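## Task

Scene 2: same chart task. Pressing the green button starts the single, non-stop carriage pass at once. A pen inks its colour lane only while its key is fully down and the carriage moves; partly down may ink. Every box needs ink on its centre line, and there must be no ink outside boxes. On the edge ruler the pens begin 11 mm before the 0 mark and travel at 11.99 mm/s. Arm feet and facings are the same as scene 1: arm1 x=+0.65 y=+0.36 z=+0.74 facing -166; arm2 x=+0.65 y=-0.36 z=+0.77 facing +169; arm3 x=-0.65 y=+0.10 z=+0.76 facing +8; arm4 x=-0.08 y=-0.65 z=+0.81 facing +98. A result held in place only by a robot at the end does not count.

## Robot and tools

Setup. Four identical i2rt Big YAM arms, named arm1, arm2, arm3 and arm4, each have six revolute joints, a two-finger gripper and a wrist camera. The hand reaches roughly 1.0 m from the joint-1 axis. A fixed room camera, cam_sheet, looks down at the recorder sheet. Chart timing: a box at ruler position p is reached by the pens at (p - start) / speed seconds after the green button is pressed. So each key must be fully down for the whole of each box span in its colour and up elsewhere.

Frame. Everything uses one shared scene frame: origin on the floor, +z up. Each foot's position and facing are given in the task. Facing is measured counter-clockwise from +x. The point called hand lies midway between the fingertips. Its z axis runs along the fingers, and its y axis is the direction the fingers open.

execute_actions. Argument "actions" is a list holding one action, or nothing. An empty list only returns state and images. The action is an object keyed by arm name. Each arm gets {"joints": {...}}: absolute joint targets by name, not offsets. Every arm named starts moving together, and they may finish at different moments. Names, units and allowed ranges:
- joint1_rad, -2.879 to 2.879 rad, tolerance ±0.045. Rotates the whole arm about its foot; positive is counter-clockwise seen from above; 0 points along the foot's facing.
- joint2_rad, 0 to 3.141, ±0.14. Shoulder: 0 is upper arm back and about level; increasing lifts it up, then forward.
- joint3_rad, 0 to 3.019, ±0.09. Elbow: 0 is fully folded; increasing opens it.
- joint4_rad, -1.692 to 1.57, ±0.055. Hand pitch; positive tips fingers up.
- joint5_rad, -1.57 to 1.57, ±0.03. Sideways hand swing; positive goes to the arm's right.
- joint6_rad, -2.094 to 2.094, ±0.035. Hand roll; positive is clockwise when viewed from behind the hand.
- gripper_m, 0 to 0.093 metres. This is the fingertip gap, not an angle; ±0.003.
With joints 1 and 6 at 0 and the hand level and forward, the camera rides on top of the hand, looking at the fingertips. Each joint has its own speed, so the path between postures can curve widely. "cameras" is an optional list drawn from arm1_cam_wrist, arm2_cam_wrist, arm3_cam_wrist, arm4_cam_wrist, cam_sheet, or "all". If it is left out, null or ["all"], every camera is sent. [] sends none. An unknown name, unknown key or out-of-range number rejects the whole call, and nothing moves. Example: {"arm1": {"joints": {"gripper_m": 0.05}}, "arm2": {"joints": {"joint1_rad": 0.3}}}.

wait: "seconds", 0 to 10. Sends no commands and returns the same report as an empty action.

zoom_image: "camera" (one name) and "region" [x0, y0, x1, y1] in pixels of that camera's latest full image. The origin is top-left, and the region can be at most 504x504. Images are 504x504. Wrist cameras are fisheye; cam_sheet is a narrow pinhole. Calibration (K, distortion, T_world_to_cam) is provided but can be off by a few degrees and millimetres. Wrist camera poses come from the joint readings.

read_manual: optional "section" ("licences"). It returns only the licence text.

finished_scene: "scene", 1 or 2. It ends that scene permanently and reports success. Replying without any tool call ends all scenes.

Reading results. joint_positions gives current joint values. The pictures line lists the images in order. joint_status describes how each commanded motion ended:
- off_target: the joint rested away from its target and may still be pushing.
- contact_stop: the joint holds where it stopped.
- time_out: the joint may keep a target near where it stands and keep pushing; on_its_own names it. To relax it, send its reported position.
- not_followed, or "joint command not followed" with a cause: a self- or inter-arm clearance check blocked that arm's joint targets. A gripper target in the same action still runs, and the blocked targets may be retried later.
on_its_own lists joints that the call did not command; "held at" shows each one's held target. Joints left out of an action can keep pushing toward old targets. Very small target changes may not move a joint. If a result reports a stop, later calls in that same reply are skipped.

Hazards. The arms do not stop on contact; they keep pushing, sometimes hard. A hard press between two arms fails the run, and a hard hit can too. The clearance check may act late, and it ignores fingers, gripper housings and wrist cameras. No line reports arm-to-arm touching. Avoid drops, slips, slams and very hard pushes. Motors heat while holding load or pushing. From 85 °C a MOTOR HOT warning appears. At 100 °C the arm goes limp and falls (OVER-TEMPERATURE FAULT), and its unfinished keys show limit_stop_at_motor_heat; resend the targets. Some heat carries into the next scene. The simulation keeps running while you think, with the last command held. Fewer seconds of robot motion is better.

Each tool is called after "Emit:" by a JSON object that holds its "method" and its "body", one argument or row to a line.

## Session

Emit:
{"method": "execute_actions", "body": {
  "actions": []
}}

Scene clock: 0.00 s.
arm1.joint_positions: joint1_rad=+0.841 joint2_rad=+0.423 joint3_rad=+1.662 joint4_rad=-1.386 joint5_rad=+0.049 joint6_rad=-0.514 gripper_m=+0.094
arm1.joint_status: not commanded
arm1.hand: x=+0.5999 y=+0.2991 z=+1.4162 quat_wxyz=(-0.167, -0.545, -0.530, +0.628) (m; scene frame)
arm2.joint_positions: joint1_rad=+0.913 joint2_rad=+0.575 joint3_rad=+1.697 joint4_rad=-1.325 joint5_rad=+0.052 joint6_rad=+0.459 gripper_m=+0.095
arm2.joint_status: not commanded
arm2.hand: x=+0.5348 y=-0.4490 z=+1.4556 quat_wxyz=(+0.333, +0.770, +0.082, -0.539) (m; scene frame)
arm3.joint_positions: joint1_rad=+0.213 joint2_rad=+0.602 joint3_rad=+1.333 joint4_rad=-1.416 joint5_rad=+0.166 joint6_rad=+0.208 gripper_m=+0.095
arm3.joint_status: not commanded
arm3.hand: x=-0.4348 y=+0.1508 z=+1.2674 quat_wxyz=(-0.433, +0.031, -0.900, -0.046) (m; scene frame)
arm4.joint_positions: joint1_rad=+0.406 joint2_rad=+0.573 joint3_rad=+1.627 joint4_rad=-1.385 joint5_rad=+0.017 joint6_rad=-0.559 gripper_m=+0.094
arm4.joint_status: not commanded
arm4.hand: x=-0.1536 y=-0.5040 z=+1.4503 quat_wxyz=(-0.414, +0.790, -0.198, -0.406) (m; scene frame)
pictures: arm1_cam_wrist, arm2_cam_wrist, arm3_cam_wrist, arm4_cam_wrist, cam_sheet
camera_calibration (this result's frames):
arm1_cam_wrist: T_world_to_cam=[[-0.785877, 0.375551, 0.491283, -0.333681], [0.000440101, 0.794804, -0.606866, 0.629924], [-0.618383, -0.476706, -0.624783, 1.52391], [0, 0, 0, 1]] pos_world=[0.67985, 0.351104, 1.49832]
arm2_cam_wrist: T_world_to_cam=[[-0.474694, 0.757471, -0.448223, 1.24463], [0.793814, 0.148491, -0.589754, 0.503944], [-0.380164, -0.635758, -0.671779, 1.01722], [0, 0, 0, 1]] pos_world=[0.577488, -0.370894, 1.53842]
arm3_cam_wrist: T_world_to_cam=[[0.093887, -0.993736, -0.0606191, 0.265681], [-0.961735, -0.074785, -0.263578, -0.0676171], [0.257394, 0.0830461, -0.962731, 1.44506], [0, 0, 0, 1]] pos_world=[-0.461923, 0.138954, 1.38949]
arm4_cam_wrist: T_world_to_cam=[[0.649801, 0.577377, 0.494363, -0.328526], [0.75948, -0.466826, -0.45306, 0.541797], [-0.0308051, 0.669857, -0.741851, 1.53467], [0, 0, 0, 1]] pos_world=[-0.150732, -0.585402, 1.54637]
Images, in order (width x height): arm1_cam_wrist 504x504, arm2_cam_wrist 504x504, arm3_cam_wrist 504x504, arm4_cam_wrist 504x504, cam_sheet 504x504.

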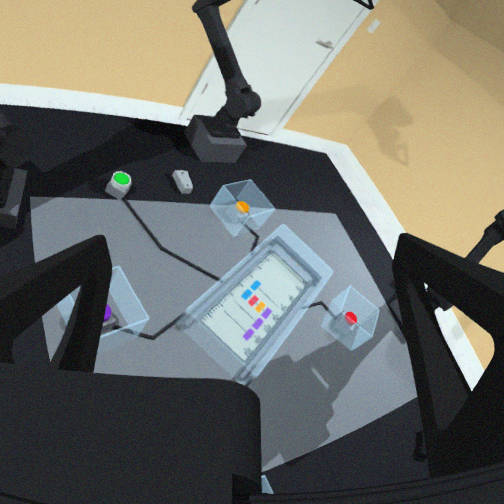

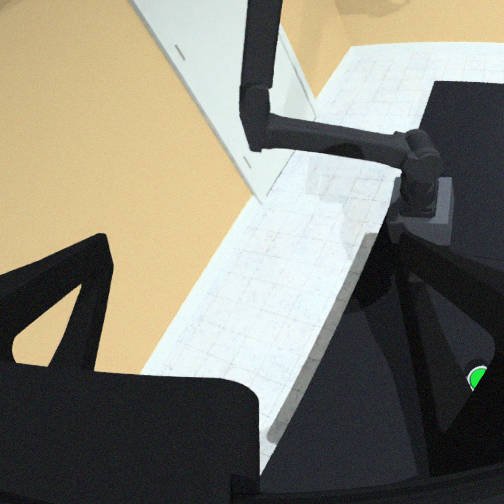

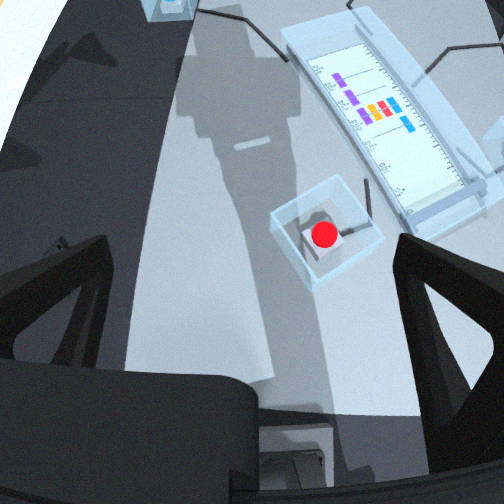

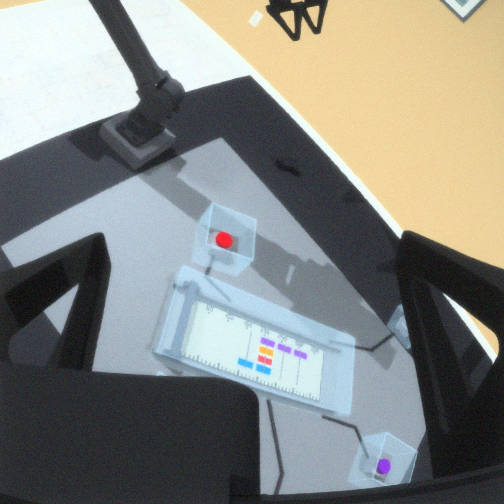

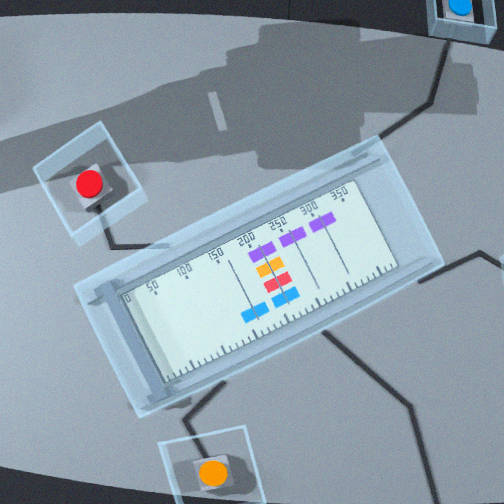

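Emit:
{"method": "zoom_image", "body": {
  "camera": "cam_sheet",
  "region": [200, 170, 410, 350]
}}

Emit:
{"method": "zoom_image", "body": {
  "camera": "cam_sheet",
  "region": [90, 230, 290, 410]
}}

Emit:
{"method": "zoom_image", "body": {
  "camera": "arm1_cam_wrist",
  "region": [40, 140, 420, 420]
}}

Region (200, 170, 410, 350) of cam_sheet's 504x504 image, scaled by 2.400, with more detail than that image has; it fills the top 432 rows of this view, and the rest is white.

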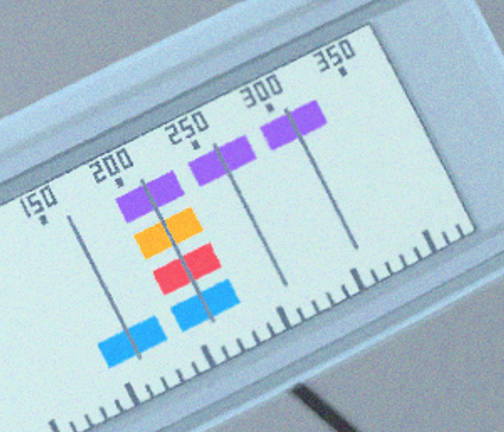

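Region (90, 230, 290, 410) of cam_sheet's 504x504 image, scaled by 2.520, with more detail than that image has; it fills the top 454 rows of this view, and the rest is white.

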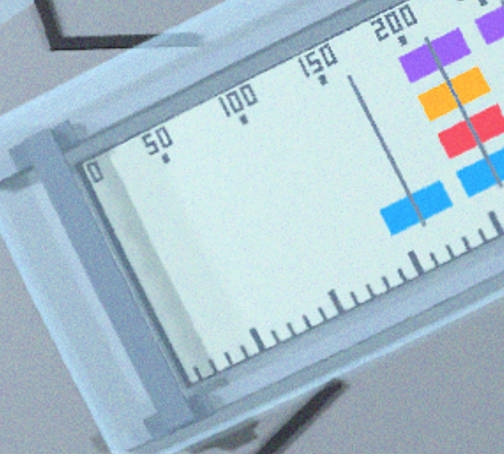

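Region (40, 140, 420, 420) of arm1_cam_wrist's 504x504 image, scaled by 1.326, with more detail than that image has; it fills the top 371 rows of this view, and the rest is white.

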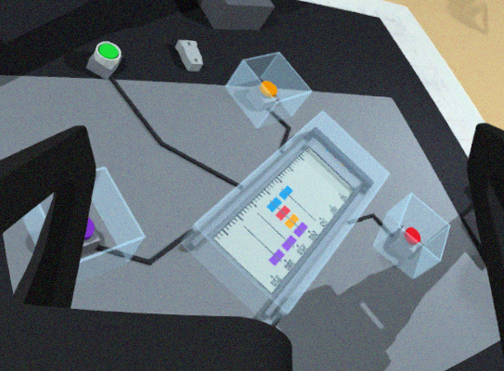

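Emit:
{"method": "execute_actions", "body": {
  "actions": [
    {"arm1":{"joints":{"joint1_rad":-0.433,"joint2_rad":1.343,"joint3_rad":1.106,"joint4_rad":-1.334,"joint5_rad":0,"joint6_rad":0,"gripper_m":0}},"arm2":{"joints":{"joint1_rad":0.407,"joint2_rad":1.304,"joint3_rad":0.989,"joint4_rad":-1.256,"joint5_rad":0,"joint6_rad":0,"gripper_m":0}},"arm3":{"joints":{"joint1_rad":-0.192,"joint2_rad":1.374,"joint3_rad":1.082,"joint4_rad":-1.279,"joint5_rad":0,"joint6_rad":0,"gripper_m":0}},"arm4":{"joints":{"joint1_rad":-0.201,"joint2_rad":1.276,"joint3_rad":0.851,"joint4_rad":-1.146,"joint5_rad":0,"joint6_rad":0,"gripper_m":0}}}
  ],
  "cameras": ["arm1_cam_wrist","arm2_cam_wrist","arm3_cam_wrist","arm4_cam_wrist"]
}}

Scene clock: 24.00 s.
arm1.joint_positions: joint1_rad=-0.432 joint2_rad=+1.319 joint3_rad=+1.094 joint4_rad=-1.327 joint5_rad=-0.001 joint6_rad=-0.010 gripper_m=+0.001
arm1.joint_status: all done
arm1.hand: x=+0.2846 y=+0.4312 z=+0.9228 quat_wxyz=(+0.002, -0.996, +0.092, +0.003) (m; scene frame)
arm2.joint_positions: joint1_rad=+0.404 joint2_rad=+1.304 joint3_rad=+0.969 joint4_rad=-1.255 joint5_rad=+0.001 joint6_rad=+0.013 gripper_m=+0.001
arm2.joint_status: all done
arm2.hand: x=+0.3139 y=-0.4292 z=+0.9105 quat_wxyz=(-0.002, +0.995, +0.096, +0.008) (m; scene frame)
arm3.joint_positions: joint1_rad=-0.188 joint2_rad=+1.368 joint3_rad=+1.075 joint4_rad=-1.286 joint5_rad=+0.005 joint6_rad=+0.011 gripper_m=+0.001
arm3.joint_status: all done
arm3.hand: x=-0.2755 y=+0.0816 z=+0.9251 quat_wxyz=(+0.002, -0.029, -1.000, +0.003) (m; scene frame)
arm4.joint_positions: joint1_rad=-0.206 joint2_rad=+1.284 joint3_rad=+0.840 joint4_rad=-1.146 joint5_rad=+0.000 joint6_rad=-0.012 gripper_m=+0.001
arm4.joint_status: all done
arm4.hand: x=-0.0565 y=-0.3297 z=+0.9059 quat_wxyz=(+0.014, +0.687, -0.727, +0.006) (m; scene frame)
pictures: arm1_cam_wrist, arm2_cam_wrist, arm3_cam_wrist, arm4_cam_wrist
camera_calibration (this result's frames):
arm1_cam_wrist: T_world_to_cam=[[0.173433, 0.984845, -0.000680013, -0.470522], [0.80622, -0.14158, 0.574426, -0.689965], [0.565624, -0.100173, -0.818557, 0.76314], [0, 0, 0, 1]] pos_world=[0.206217, 0.442151, 1.02069]
arm2_cam_wrist: T_world_to_cam=[[-0.163013, 0.986622, 0.00176772, 0.471166], [0.789765, 0.129413, 0.599603, -0.734958], [0.591353, 0.0991389, -0.800296, 0.707094], [0, 0, 0, 1]] pos_world=[0.239108, -0.43985, 1.00573]
arm3_cam_wrist: T_world_to_cam=[[-0.0620492, -0.998062, 0.00461312, 0.0582577], [-0.802394, 0.0526322, 0.594469, -0.770051], [-0.59356, 0.0331848, -0.804105, 0.703104], [0, 0, 0, 1]] pos_world=[-0.196935, 0.0753419, 1.02287]
arm4_cam_wrist: T_world_to_cam=[[0.998365, -0.0564766, -0.00878741, 0.0433633], [-0.0389831, -0.785269, 0.617926, -0.817512], [-0.0417989, -0.616574, -0.786187, 0.632436], [0, 0, 0, 1]] pos_world=[-0.0487264, -0.249574, 1.00276]
Images, in order (width x height): arm1_cam_wrist 504x504, arm2_cam_wrist 504x504, arm3_cam_wrist 504x504, arm4_cam_wrist 504x504.

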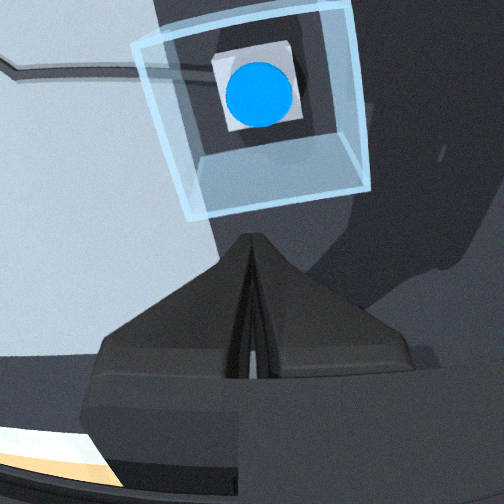

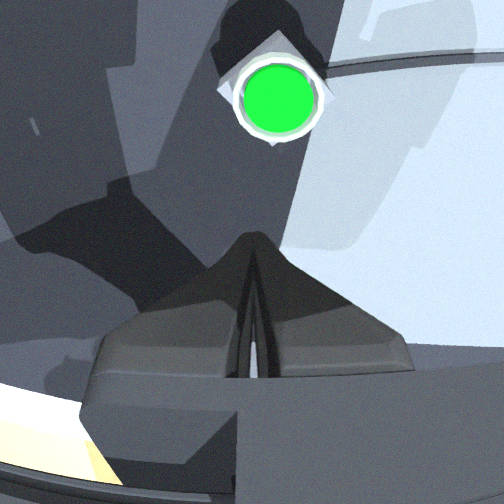

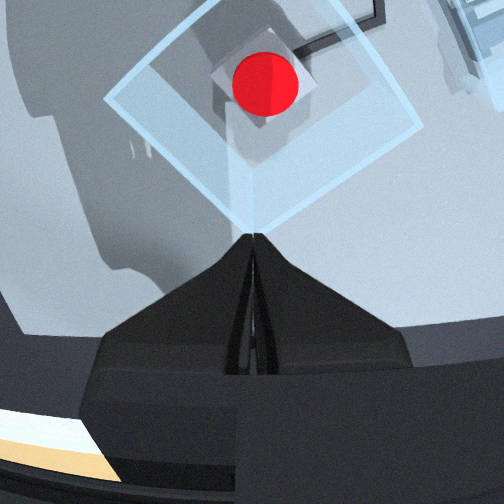

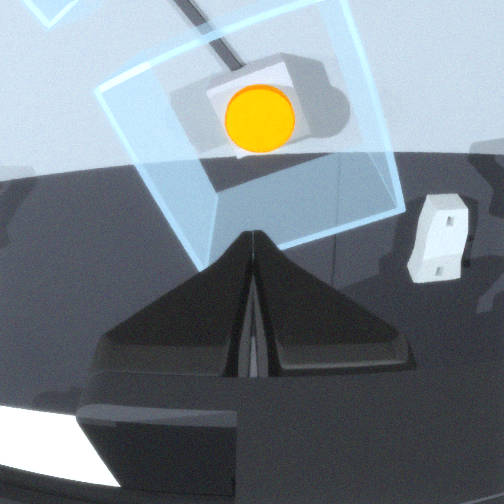

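Emit:
{"method": "execute_actions", "body": {
  "actions": [
    {"arm1":{"joints":{"joint2_rad":1.49,"joint3_rad":0.977,"joint4_rad":-1.058}},"arm2":{"joints":{"joint1_rad":0.348,"joint2_rad":1.468,"joint3_rad":0.859,"joint4_rad":-0.962}},"arm3":{"joints":{"joint1_rad":-0.228,"joint2_rad":1.541,"joint3_rad":0.974,"joint4_rad":-1.004}},"arm4":{"joints":{"joint1_rad":-0.233,"joint2_rad":1.455,"joint3_rad":0.711,"joint4_rad":-0.827}}}
  ],
  "cameras": ["arm1_cam_wrist","arm2_cam_wrist","arm3_cam_wrist","arm4_cam_wrist"]
}}

Scene clock: 38.83 s.
arm1.joint_positions: joint1_rad=-0.432 joint2_rad=+1.498 joint3_rad=+0.973 joint4_rad=-1.069 joint5_rad=-0.001 joint6_rad=-0.010 gripper_m=+0.001
arm1.joint_status: all done
arm1.hand: x=+0.2695 y=+0.4347 z=+0.8152 quat_wxyz=(+0.000, -0.996, +0.092, -0.017) (m; scene frame)
arm2.joint_positions: joint1_rad=+0.350 joint2_rad=+1.475 joint3_rad=+0.845 joint4_rad=-0.970 joint5_rad=+0.001 joint6_rad=+0.013 gripper_m=+0.001
arm2.joint_status: all done
arm2.hand: x=+0.2996 y=-0.4125 z=+0.8114 quat_wxyz=(-0.002, +0.998, +0.069, +0.013) (m; scene frame)
arm3.joint_positions: joint1_rad=-0.220 joint2_rad=+1.548 joint3_rad=+0.966 joint4_rad=-1.014 joint5_rad=+0.004 joint6_rad=+0.011 gripper_m=+0.001
arm3.joint_status: all done
arm3.hand: x=-0.2577 y=+0.0681 z=+0.8212 quat_wxyz=(+0.011, -0.044, -0.999, +0.003) (m; scene frame)
arm4.joint_positions: joint1_rad=-0.225 joint2_rad=+1.469 joint3_rad=+0.693 joint4_rad=-0.836 joint5_rad=+0.000 joint6_rad=-0.011 gripper_m=+0.001
arm4.joint_status: all done
arm4.hand: x=-0.0522 y=-0.3379 z=+0.8037 quat_wxyz=(+0.022, +0.680, -0.733, +0.013) (m; scene frame)
pictures: arm1_cam_wrist, arm2_cam_wrist, arm3_cam_wrist, arm4_cam_wrist
camera_calibration (this result's frames):
arm1_cam_wrist: T_world_to_cam=[[0.173686, 0.9848, -0.00150683, -0.470823], [0.782068, -0.137, 0.607948, -0.638395], [0.598501, -0.10677, -0.793975, 0.657944], [0, 0, 0, 1]] pos_world=[0.187264, 0.446455, 0.909793]
arm2_cam_wrist: T_world_to_cam=[[-0.110131, 0.993915, 0.00201541, 0.439537], [0.78916, 0.0862099, 0.608107, -0.690985], [0.604233, 0.0685619, -0.793852, 0.612896], [0, 0, 0, 1]] pos_world=[0.223372, -0.419314, 0.905856]
arm3_cam_wrist: T_world_to_cam=[[-0.0935761, -0.995603, 0.00436069, 0.0383239], [-0.790094, 0.0769241, 0.60814, -0.703025], [-0.605801, 0.053462, -0.793818, 0.617612], [0, 0, 0, 1]] pos_world=[-0.17772, 0.0592161, 0.917641]
arm4_cam_wrist: T_world_to_cam=[[0.99708, -0.0758482, -0.00885823, 0.0311159], [-0.0529201, -0.769942, 0.635916, -0.770683], [-0.0550534, -0.63359, -0.771707, 0.529102], [0, 0, 0, 1]] pos_world=[-0.0426808, -0.255787, 0.898677]
Images, in order (width x height): arm1_cam_wrist 504x504, arm2_cam_wrist 504x504, arm3_cam_wrist 504x504, arm4_cam_wrist 504x504.

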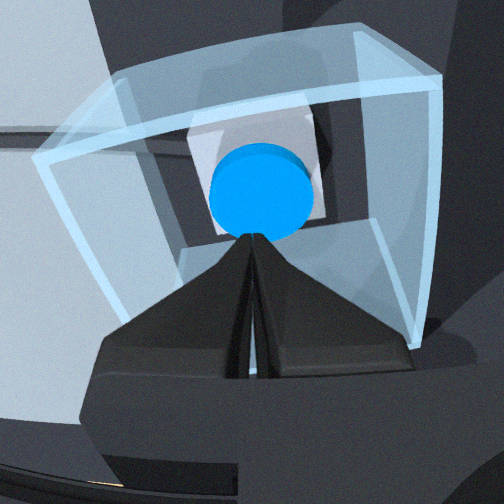

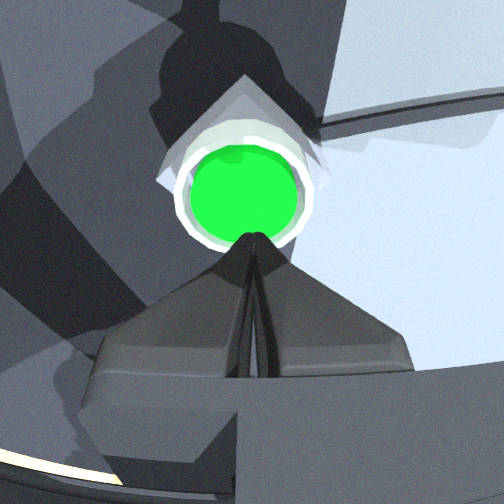

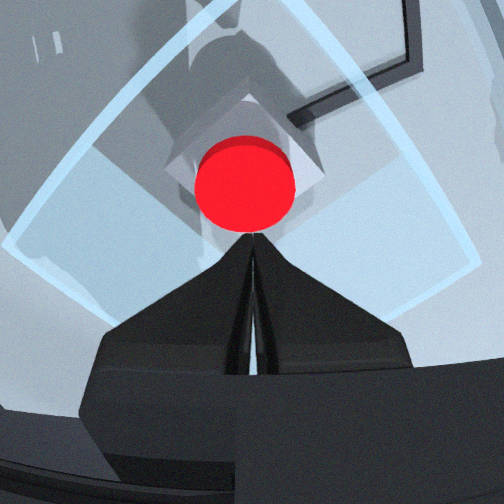

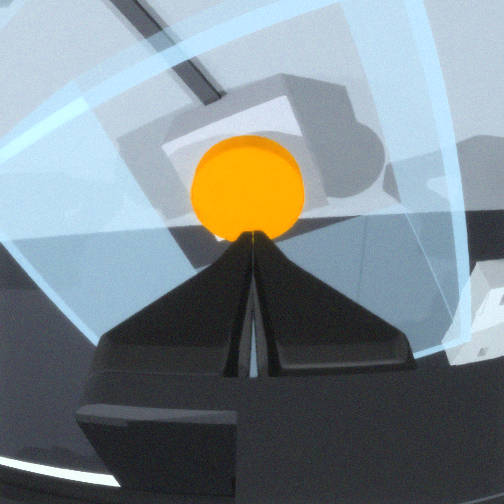

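Emit:
{"method": "execute_actions", "body": {
  "actions": [
    {"arm1":{"joints":{"joint2_rad":1.63,"joint3_rad":0.945,"joint4_rad":-0.93}},"arm2":{"joints":{"joint2_rad":1.32,"joint3_rad":1.04,"joint4_rad":-1.29}},"arm3":{"joints":{"joint2_rad":1.71,"joint3_rad":0.93,"joint4_rad":-0.85}},"arm4":{"joints":{"joint2_rad":1.61,"joint3_rad":0.685,"joint4_rad":-0.72}}}
  ],
  "cameras": ["arm1_cam_wrist","arm3_cam_wrist","arm4_cam_wrist"]
}}

Emit:
{"method": "execute_actions", "body": {
  "actions": [
    {"arm1":{"joints":{"joint2_rad":1.49,"joint3_rad":0.977,"joint4_rad":-1.058}},"arm2":{"joints":{"joint1_rad":-0.816}},"arm3":{"joints":{"joint2_rad":1.56,"joint3_rad":0.96,"joint4_rad":-0.99}},"arm4":{"joints":{"joint2_rad":1.45,"joint3_rad":0.711,"joint4_rad":-0.835}}}
  ],
  "cameras": ["arm2_cam_wrist"]
}}

Scene clock: 47.67 s.
arm1.joint_positions: joint1_rad=-0.432 joint2_rad=+1.591 joint3_rad=+0.965 joint4_rad=-0.947 joint5_rad=-0.001 joint6_rad=-0.010 gripper_m=+0.001
arm1.joint_status: all done
arm1.hand: x=+0.2506 y=+0.4387 z=+0.7774 quat_wxyz=(+0.001, -0.996, +0.092, -0.007) (m; scene frame)
arm2.joint_positions: joint1_rad=+0.350 joint2_rad=+1.312 joint3_rad=+1.024 joint4_rad=-1.282 joint5_rad=+0.001 joint6_rad=+0.013 gripper_m=+0.001
arm2.joint_status: all done
arm2.hand: x=+0.2976 y=-0.4128 z=+0.9278 quat_wxyz=(-0.001, +0.998, +0.069, -0.002) (m; scene frame)
arm3.joint_positions: joint1_rad=-0.220 joint2_rad=+1.654 joint3_rad=+0.952 joint4_rad=-0.874 joint5_rad=+0.004 joint6_rad=+0.010 gripper_m=+0.001
arm3.joint_status: all done
arm3.hand: x=-0.2401 y=+0.0667 z=+0.7762 quat_wxyz=(+0.000, -0.044, -0.999, +0.003) (m; scene frame)
arm4.joint_positions: joint1_rad=-0.225 joint2_rad=+1.565 joint3_rad=+0.697 joint4_rad=-0.741 joint5_rad=+0.000 joint6_rad=-0.011 gripper_m=+0.001
arm4.joint_status: all done
arm4.hand: x=-0.0515 y=-0.3263 z=+0.7751 quat_wxyz=(+0.021, +0.680, -0.733, +0.012) (m; scene frame)
pictures: arm1_cam_wrist, arm3_cam_wrist, arm4_cam_wrist
camera_calibration (this result's frames):
arm1_cam_wrist: T_world_to_cam=[[0.173549, 0.984825, -0.00107579, -0.471765], [0.794868, -0.139429, 0.590545, -0.588693], [0.581434, -0.103344, -0.807004, 0.652565], [0, 0, 0, 1]] pos_world=[0.170385, 0.449963, 0.873765]
arm3_cam_wrist: T_world_to_cam=[[-0.0932436, -0.995637, 0.00365998, 0.0393979], [-0.802463, 0.0773275, 0.59167, -0.651869], [-0.589371, 0.0522324, -0.806172, 0.606219], [0, 0, 0, 1]] pos_world=[-0.162139, 0.0579691, 0.874264]
arm4_cam_wrist: T_world_to_cam=[[0.99708, -0.0758544, -0.00881421, 0.0309912], [-0.0531623, -0.772351, 0.632968, -0.742011], [-0.0548211, -0.630651, -0.774128, 0.517262], [0, 0, 0, 1]] pos_world=[-0.0419909, -0.24453, 0.87037]
Images, in order (width x height): arm1_cam_wrist 504x504, arm3_cam_wrist 504x504, arm4_cam_wrist 504x504.

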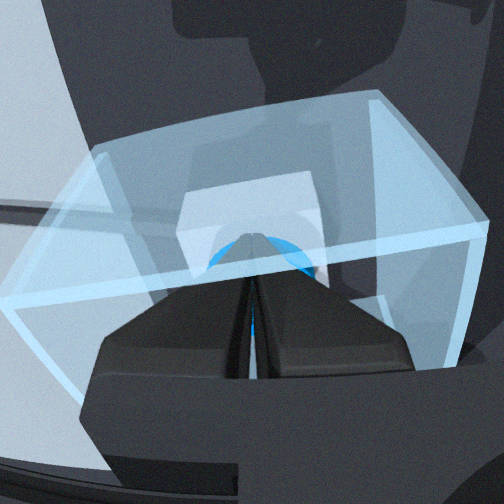

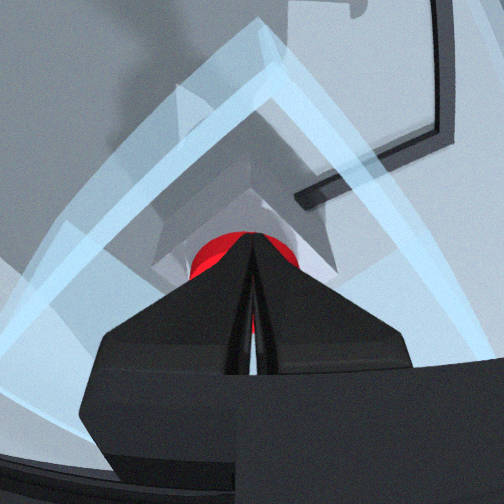

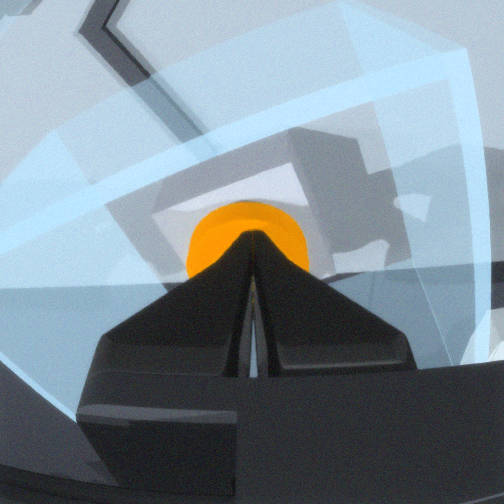

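Scene clock: 49.23 s.
arm1.joint_positions: joint1_rad=-0.432 joint2_rad=+1.492 joint3_rad=+0.965 joint4_rad=-1.048 joint5_rad=-0.001 joint6_rad=-0.010 gripper_m=+0.001
arm1.joint_status: all done
arm1.hand: x=+0.2675 y=+0.4351 z=+0.8147 quat_wxyz=(+0.001, -0.996, +0.092, -0.008) (m; scene frame)
arm2.joint_positions: joint1_rad=-0.816 joint2_rad=+1.314 joint3_rad=+1.024 joint4_rad=-1.282 joint5_rad=+0.001 joint6_rad=+0.012 gripper_m=+0.001
arm2.joint_status: all done
arm2.hand: x=+0.4629 y=-0.0564 z=+0.9265 quat_wxyz=(+0.001, +0.871, -0.491, +0.000) (m; scene frame)
arm3.joint_positions: joint1_rad=-0.220 joint2_rad=+1.552 joint3_rad=+0.952 joint4_rad=-0.981 joint5_rad=+0.004 joint6_rad=+0.010 gripper_m=+0.001
arm3.joint_status: all done
arm3.hand: x=-0.2564 y=+0.0681 z=+0.8152 quat_wxyz=(+0.003, -0.044, -0.999, +0.003) (m; scene frame)
arm4.joint_positions: joint1_rad=-0.225 joint2_rad=+1.449 joint3_rad=+0.699 joint4_rad=-0.828 joint5_rad=+0.000 joint6_rad=-0.011 gripper_m=+0.001
arm4.joint_status: all done
arm4.hand: x=-0.0514 y=-0.3304 z=+0.8109 quat_wxyz=(+0.010, +0.680, -0.733, +0.002) (m; scene frame)
pictures: arm2_cam_wrist
camera_calibration (this result's frames):
arm2_cam_wrist: T_world_to_cam=[[0.869565, 0.493815, -0.00203389, -0.374542], [0.400815, -0.703381, 0.587028, -0.765747], [0.288453, -0.511274, -0.809564, 0.709229], [0, 0, 0, 1]] pos_world=[0.428033, 0.00895261, 1.02292]
Images, in order (width x height): arm2_cam_wrist 504x504.

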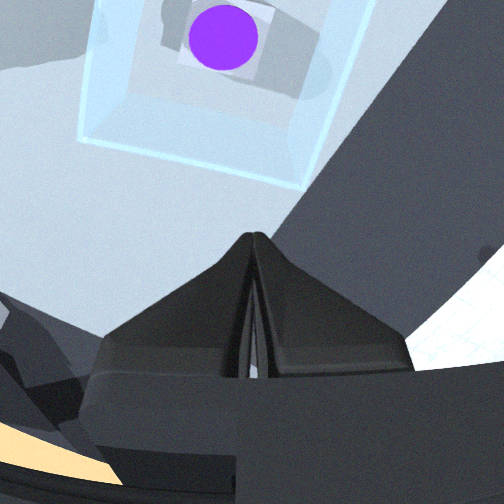

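Emit:
{"method": "execute_actions", "body": {
  "actions": [
    {"arm2":{"joints":{"joint1_rad":-0.77,"joint2_rad":1.458,"joint3_rad":1.169,"joint4_rad":-1.282}}}
  ],
  "cameras": []
}}

Emit:
{"method": "execute_actions", "body": {
  "actions": [
    {"arm2":{"joints":{"joint2_rad":1.585,"joint3_rad":0.996,"joint4_rad":-0.982}}}
  ],
  "cameras": ["arm2_cam_wrist"]
}}

Emit:
{"method": "execute_actions", "body": {
  "actions": [
    {"arm1":{"joints":{"joint2_rad":1.61,"joint3_rad":0.89,"joint4_rad":-0.9}},"arm2":{"joints":{"joint2_rad":1.7,"joint3_rad":0.92,"joint4_rad":-0.83}},"arm3":{"joints":{"joint2_rad":1.66,"joint3_rad":0.895,"joint4_rad":-0.85}},"arm4":{"joints":{"joint2_rad":1.61,"joint3_rad":0.685,"joint4_rad":-0.72}}}
  ],
  "cameras": ["arm1_cam_wrist","arm2_cam_wrist","arm3_cam_wrist"]
}}

Emit:
{"method": "execute_actions", "body": {
  "actions": [
    {"arm1":{"joints":{"joint2_rad":1.49,"joint3_rad":0.977,"joint4_rad":-1.058}},"arm2":{"joints":{"joint2_rad":1.585,"joint3_rad":1.01,"joint4_rad":-0.99}},"arm3":{"joints":{"joint2_rad":1.541,"joint3_rad":0.974,"joint4_rad":-1.004}},"arm4":{"joints":{"joint2_rad":1.45,"joint3_rad":0.711,"joint4_rad":-0.835}}}
  ],
  "cameras": []
}}

Scene clock: 61.53 s.
arm1.joint_positions: joint1_rad=-0.432 joint2_rad=+1.492 joint3_rad=+0.965 joint4_rad=-1.048 joint5_rad=-0.001 joint6_rad=-0.010 gripper_m=+0.001
arm1.joint_status: not commanded
arm1.hand: x=+0.2675 y=+0.4351 z=+0.8147 quat_wxyz=(+0.001, -0.996, +0.092, -0.008) (m; scene frame)
arm2.joint_positions: joint1_rad=-0.773 joint2_rad=+1.462 joint3_rad=+1.127 joint4_rad=-1.283 joint5_rad=+0.001 joint6_rad=+0.012 gripper_m=+0.001
arm2.joint_status: all done
arm2.hand: x=+0.4270 y=-0.0313 z=+0.9109 quat_wxyz=(+0.011, +0.881, -0.472, +0.020) (m; scene frame)
arm3.joint_positions: joint1_rad=-0.220 joint2_rad=+1.552 joint3_rad=+0.952 joint4_rad=-0.981 joint5_rad=+0.004 joint6_rad=+0.010 gripper_m=+0.001
arm3.joint_status: not commanded
arm3.hand: x=-0.2564 y=+0.0681 z=+0.8152 quat_wxyz=(+0.003, -0.044, -0.999, +0.003) (m; scene frame)
arm4.joint_positions: joint1_rad=-0.225 joint2_rad=+1.449 joint3_rad=+0.699 joint4_rad=-0.828 joint5_rad=+0.000 joint6_rad=-0.011 gripper_m=+0.001
arm4.joint_status: not commanded
arm4.hand: x=-0.0514 y=-0.3304 z=+0.8109 quat_wxyz=(+0.010, +0.680, -0.733, +0.002) (m; scene frame)
pictures: none
No camera images: the call's "cameras" was empty. Leave "cameras" out to get every camera's image.

Scene clock: 62.63 s.
arm1.joint_positions: joint1_rad=-0.432 joint2_rad=+1.492 joint3_rad=+0.965 joint4_rad=-1.048 joint5_rad=-0.001 joint6_rad=-0.010 gripper_m=+0.001
arm1.joint_status: not commanded
arm1.hand: x=+0.2675 y=+0.4351 z=+0.8147 quat_wxyz=(+0.001, -0.996, +0.092, -0.008) (m; scene frame)
arm2.joint_positions: joint1_rad=-0.773 joint2_rad=+1.592 joint3_rad=+0.978 joint4_rad=-0.990 joint5_rad=+0.001 joint6_rad=+0.012 gripper_m=+0.001
arm2.joint_status: all done
arm2.hand: x=+0.4243 y=-0.0277 z=+0.8096 quat_wxyz=(+0.008, +0.881, -0.472, +0.014) (m; scene frame)
arm3.joint_positions: joint1_rad=-0.220 joint2_rad=+1.552 joint3_rad=+0.952 joint4_rad=-0.981 joint5_rad=+0.004 joint6_rad=+0.010 gripper_m=+0.001
arm3.joint_status: not commanded
arm3.hand: x=-0.2564 y=+0.0681 z=+0.8152 quat_wxyz=(+0.003, -0.044, -0.999, +0.003) (m; scene frame)
arm4.joint_positions: joint1_rad=-0.225 joint2_rad=+1.449 joint3_rad=+0.699 joint4_rad=-0.828 joint5_rad=+0.000 joint6_rad=-0.011 gripper_m=+0.001
arm4.joint_status: not commanded
arm4.hand: x=-0.0514 y=-0.3304 z=+0.8109 quat_wxyz=(+0.010, +0.680, -0.733, +0.002) (m; scene frame)
pictures: arm2_cam_wrist
camera_calibration (this result's frames):
arm2_cam_wrist: T_world_to_cam=[[0.847454, 0.530869, -0.000720583, -0.346045], [0.419991, -0.669622, 0.612547, -0.689304], [0.3247, -0.519408, -0.790433, 0.609288], [0, 0, 0, 1]] pos_world=[0.384923, 0.0386011, 0.903584]
Images, in order (width x height): arm2_cam_wrist 504x504.

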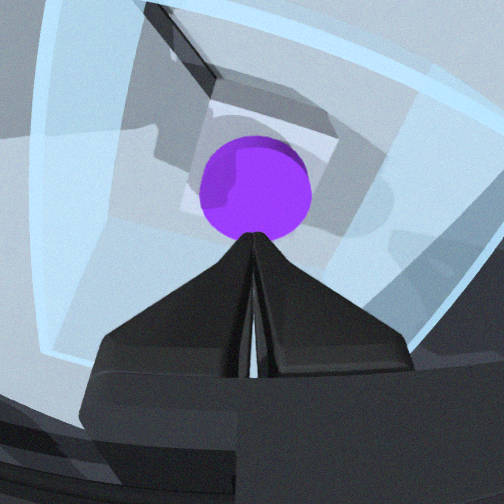

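Scene clock: 63.40 s.
arm1.joint_positions: joint1_rad=-0.432 joint2_rad=+1.553 joint3_rad=+0.918 joint4_rad=-0.934 joint5_rad=-0.002 joint6_rad=-0.010 gripper_m=+0.001
arm1.joint_status: all done
arm1.hand: x=+0.2660 y=+0.4356 z=+0.7772 quat_wxyz=(+0.001, -0.996, +0.092, -0.005) (m; scene frame)
arm2.joint_positions: joint1_rad=-0.773 joint2_rad=+1.642 joint3_rad=+0.944 joint4_rad=-0.865 joint5_rad=+0.001 joint6_rad=+0.012 gripper_m=+0.001
arm2.joint_status: all done
arm2.hand: x=+0.4188 y=-0.0199 z=+0.7798 quat_wxyz=(-0.002, +0.881, -0.472, -0.005) (m; scene frame)
arm3.joint_positions: joint1_rad=-0.220 joint2_rad=+1.621 joint3_rad=+0.911 joint4_rad=-0.875 joint5_rad=+0.004 joint6_rad=+0.010 gripper_m=+0.001
arm3.joint_status: all done
arm3.hand: x=-0.2566 y=+0.0680 z=+0.7769 quat_wxyz=(+0.005, -0.044, -0.999, +0.003) (m; scene frame)
arm4.joint_positions: joint1_rad=-0.225 joint2_rad=+1.565 joint3_rad=+0.697 joint4_rad=-0.744 joint5_rad=+0.000 joint6_rad=-0.011 gripper_m=+0.001
arm4.joint_status: all done
arm4.hand: x=-0.0515 y=-0.3272 z=+0.7750 quat_wxyz=(+0.022, +0.679, -0.733, +0.013) (m; scene frame)
pictures: arm1_cam_wrist, arm2_cam_wrist, arm3_cam_wrist
camera_calibration (this result's frames):
arm1_cam_wrist: T_world_to_cam=[[0.173913, 0.98476, -0.00140011, -0.471206], [0.796404, -0.139812, 0.588381, -0.599757], [0.579219, -0.103442, -0.808582, 0.645022], [0, 0, 0, 1]] pos_world=[0.185989, 0.446894, 0.87378]
arm2_cam_wrist: T_world_to_cam=[[0.847479, 0.530823, -0.00235148, -0.344352], [0.43388, -0.69014, 0.579185, -0.643792], [0.305822, -0.491868, -0.815193, 0.619294], [0, 0, 0, 1]] pos_world=[0.381766, 0.0430944, 0.876909]
arm3_cam_wrist: T_world_to_cam=[[-0.0932278, -0.995638, 0.00379265, 0.0390475], [-0.797256, 0.0769327, 0.598719, -0.669731], [-0.596399, 0.0527936, -0.80095, 0.591109], [0, 0, 0, 1]] pos_world=[-0.17777, 0.0591947, 0.874281]
Images, in order (width x height): arm1_cam_wrist 504x504, arm2_cam_wrist 504x504, arm3_cam_wrist 504x504.

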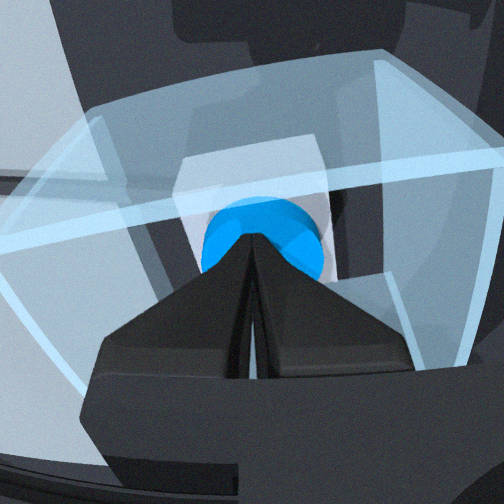

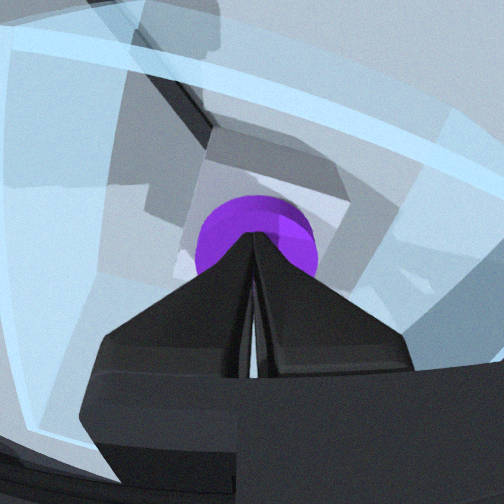

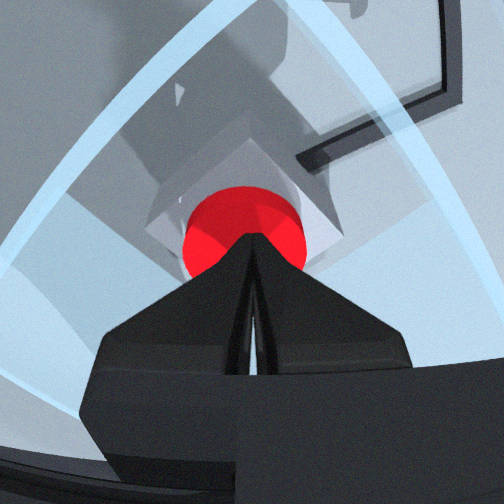

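Scene clock: 64.33 s.
arm1.joint_positions: joint1_rad=-0.432 joint2_rad=+1.499 joint3_rad=+0.933 joint4_rad=-1.048 joint5_rad=-0.002 joint6_rad=-0.010 gripper_m=+0.001
arm1.joint_status: all done
arm1.hand: x=+0.2821 y=+0.4323 z=+0.8020 quat_wxyz=(-0.001, -0.995, +0.092, -0.028) (m; scene frame)
arm2.joint_positions: joint1_rad=-0.773 joint2_rad=+1.583 joint3_rad=+0.971 joint4_rad=-0.983 joint5_rad=+0.001 joint6_rad=+0.012 gripper_m=+0.001
arm2.joint_status: all done
arm2.hand: x=+0.4246 y=-0.0282 z=+0.8107 quat_wxyz=(+0.006, +0.881, -0.472, +0.010) (m; scene frame)
arm3.joint_positions: joint1_rad=-0.220 joint2_rad=+1.534 joint3_rad=+0.938 joint4_rad=-0.995 joint5_rad=+0.004 joint6_rad=+0.010 gripper_m=+0.001
arm3.joint_status: all done
arm3.hand: x=-0.2645 y=+0.0687 z=+0.8177 quat_wxyz=(+0.008, -0.044, -0.999, +0.003) (m; scene frame)
arm4.joint_positions: joint1_rad=-0.225 joint2_rad=+1.449 joint3_rad=+0.698 joint4_rad=-0.828 joint5_rad=+0.000 joint6_rad=-0.011 gripper_m=+0.001
arm4.joint_status: all done
arm4.hand: x=-0.0515 y=-0.3307 z=+0.8108 quat_wxyz=(+0.010, +0.679, -0.734, +0.002) (m; scene frame)
pictures: none
No camera images: the call's "cameras" was empty. Leave "cameras" out to get every camera's image.

Emit:
{"method": "execute_actions", "body": {
  "actions": [
    {"arm2":{"joints":{"joint2_rad":1.458,"joint3_rad":1.2,"joint4_rad":-1.282}},"arm1":{"joints":{"joint2_rad":1.49,"joint3_rad":1.005,"joint4_rad":-1.05}},"arm3":{"joints":{"joint2_rad":1.555,"joint3_rad":0.99,"joint4_rad":-0.985}}}
  ],
  "cameras": []
}}

Emit:
{"method": "execute_actions", "body": {
  "actions": [
    {"arm2":{"joints":{"joint1_rad":0.352}},"arm1":{"joints":{"joint2_rad":1.62,"joint3_rad":0.89,"joint4_rad":-0.9}},"arm3":{"joints":{"joint2_rad":1.67,"joint3_rad":0.895,"joint4_rad":-0.85}}}
  ],
  "cameras": []
}}

Emit:
{"method": "execute_actions", "body": {
  "actions": [
    {"arm2":{"joints":{"joint2_rad":1.468,"joint3_rad":0.859,"joint4_rad":-0.962}},"arm1":{"joints":{"joint2_rad":1.49,"joint3_rad":1.005,"joint4_rad":-1.05}},"arm3":{"joints":{"joint2_rad":1.555,"joint3_rad":0.99,"joint4_rad":-0.985}}}
  ],
  "cameras": ["arm2_cam_wrist","arm1_cam_wrist","arm3_cam_wrist"]
}}

Scene clock: 77.33 s.
arm1.joint_positions: joint1_rad=-0.432 joint2_rad=+1.499 joint3_rad=+0.962 joint4_rad=-1.048 joint5_rad=-0.002 joint6_rad=-0.010 gripper_m=+0.001
arm1.joint_status: all done
arm1.hand: x=+0.2693 y=+0.4347 z=+0.8111 quat_wxyz=(+0.000, -0.996, +0.092, -0.013) (m; scene frame)
arm2.joint_positions: joint1_rad=-0.773 joint2_rad=+1.449 joint3_rad=+1.183 joint4_rad=-1.274 joint5_rad=+0.001 joint6_rad=+0.012 gripper_m=+0.001
arm2.joint_status: all done
arm2.hand: x=+0.4148 y=-0.0133 z=+0.9362 quat_wxyz=(-0.007, +0.881, -0.472, -0.014) (m; scene frame)
arm3.joint_positions: joint1_rad=-0.220 joint2_rad=+1.538 joint3_rad=+0.948 joint4_rad=-0.995 joint5_rad=+0.004 joint6_rad=+0.010 gripper_m=+0.001
arm3.joint_status: all done
arm3.hand: x=-0.2601 y=+0.0684 z=+0.8194 quat_wxyz=(+0.005, -0.044, -0.999, +0.003) (m; scene frame)
arm4.joint_positions: joint1_rad=-0.225 joint2_rad=+1.449 joint3_rad=+0.698 joint4_rad=-0.828 joint5_rad=+0.000 joint6_rad=-0.011 gripper_m=+0.001
arm4.joint_status: not commanded
arm4.hand: x=-0.0515 y=-0.3307 z=+0.8108 quat_wxyz=(+0.010, +0.679, -0.734, +0.002) (m; scene frame)
pictures: none
No camera images: the call's "cameras" was empty. Leave "cameras" out to get every camera's image.

Scene clock: 78.93 s.
arm1.joint_positions: joint1_rad=-0.432 joint2_rad=+1.560 joint3_rad=+0.927 joint4_rad=-0.920 joint5_rad=-0.002 joint6_rad=-0.010 gripper_m=+0.000
arm1.joint_status: all done
arm1.hand: x=+0.2591 y=+0.4368 z=+0.7771 quat_wxyz=(+0.002, -0.996, +0.092, +0.003) (m; scene frame)
arm2.joint_positions: joint1_rad=+0.355 joint2_rad=+1.452 joint3_rad=+1.183 joint4_rad=-1.274 joint5_rad=+0.001 joint6_rad=+0.011 gripper_m=+0.001
arm2.joint_status: all done
arm2.hand: x=+0.2362 y=-0.4243 z=+0.9357 quat_wxyz=(+0.001, +0.997, +0.072, -0.015) (m; scene frame)
arm3.joint_positions: joint1_rad=-0.220 joint2_rad=+1.628 joint3_rad=+0.919 joint4_rad=-0.863 joint5_rad=+0.004 joint6_rad=+0.010 gripper_m=+0.001
arm3.joint_status: all done
arm3.hand: x=-0.2503 y=+0.0675 z=+0.7769 quat_wxyz=(-0.002, -0.044, -0.999, +0.003) (m; scene frame)
arm4.joint_positions: joint1_rad=-0.225 joint2_rad=+1.449 joint3_rad=+0.698 joint4_rad=-0.828 joint5_rad=+0.000 joint6_rad=-0.011 gripper_m=+0.001
arm4.joint_status: not commanded
arm4.hand: x=-0.0515 y=-0.3307 z=+0.8108 quat_wxyz=(+0.010, +0.679, -0.734, +0.002) (m; scene frame)
pictures: none
No camera images: the call's "cameras" was empty. Leave "cameras" out to get every camera's image.

Scene clock: 80.03 s.
arm1.joint_positions: joint1_rad=-0.432 joint2_rad=+1.498 joint3_rad=+0.963 joint4_rad=-1.040 joint5_rad=-0.002 joint6_rad=-0.010 gripper_m=+0.000
arm1.joint_status: all done
arm1.hand: x=+0.2669 y=+0.4351 z=+0.8120 quat_wxyz=(+0.001, -0.996, +0.092, -0.008) (m; scene frame)
arm2.joint_positions: joint1_rad=+0.355 joint2_rad=+1.468 joint3_rad=+0.850 joint4_rad=-0.970 joint5_rad=+0.001 joint6_rad=+0.011 gripper_m=+0.001
arm2.joint_status: all done
arm2.hand: x=+0.2969 y=-0.4148 z=+0.8153 quat_wxyz=(-0.001, +0.997, +0.072, +0.007) (m; scene frame)
arm3.joint_positions: joint1_rad=-0.220 joint2_rad=+1.550 joint3_rad=+0.955 joint4_rad=-0.976 joint5_rad=+0.004 joint6_rad=+0.010 gripper_m=+0.001
arm3.joint_status: all done
arm3.hand: x=-0.2532 y=+0.0678 z=+0.8170 quat_wxyz=(-0.002, -0.044, -0.999, +0.003) (m; scene frame)
arm4.joint_positions: joint1_rad=-0.225 joint2_rad=+1.449 joint3_rad=+0.698 joint4_rad=-0.828 joint5_rad=+0.000 joint6_rad=-0.011 gripper_m=+0.001
arm4.joint_status: not commanded
arm4.hand: x=-0.0515 y=-0.3307 z=+0.8108 quat_wxyz=(+0.010, +0.679, -0.734, +0.002) (m; scene frame)
pictures: arm1_cam_wrist, arm2_cam_wrist, arm3_cam_wrist
camera_calibration (this result's frames):
arm1_cam_wrist: T_world_to_cam=[[0.173953, 0.984752, -0.00188564, -0.470509], [0.793349, -0.139007, 0.592684, -0.624059], [0.583385, -0.104595, -0.805433, 0.669395], [0, 0, 0, 1]] pos_world=[0.186428, 0.446601, 0.908135]
arm2_cam_wrist: T_world_to_cam=[[-0.116549, 0.993184, 0.0011357, 0.44381], [0.79582, 0.0927042, 0.598395, -0.682359], [0.594211, 0.0706461, -0.801201, 0.627672], [0, 0, 0, 1]] pos_world=[0.22179, -0.42187, 0.910707]
arm3_cam_wrist: T_world_to_cam=[[-0.0932527, -0.995636, 0.00357916, 0.0391912], [-0.805603, 0.0775653, 0.587357, -0.683941], [-0.585071, 0.0518892, -0.80932, 0.635021], [0, 0, 0, 1]] pos_world=[-0.175797, 0.0591195, 0.915513]
Images, in order (width x height): arm1_cam_wrist 504x504, arm2_cam_wrist 504x504, arm3_cam_wrist 504x504.

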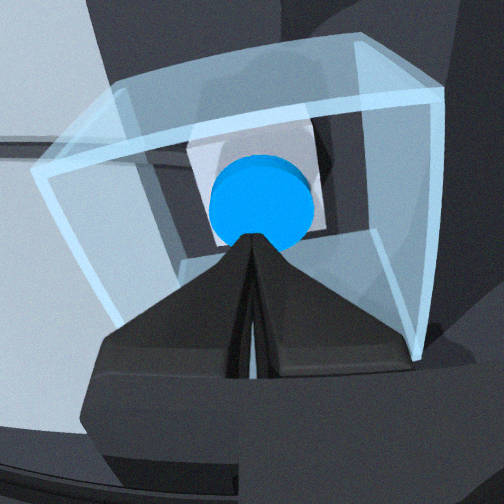

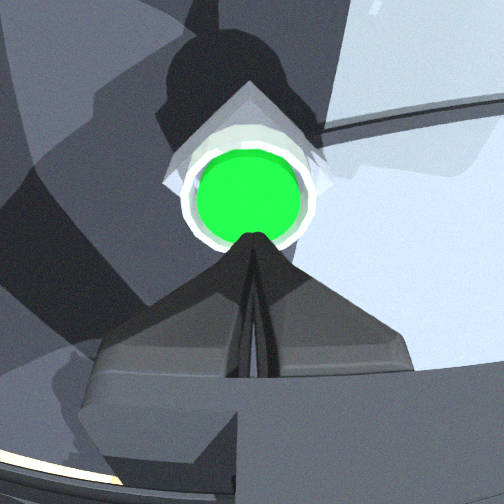

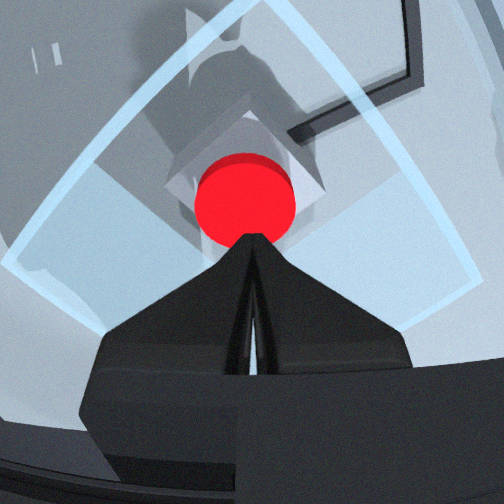

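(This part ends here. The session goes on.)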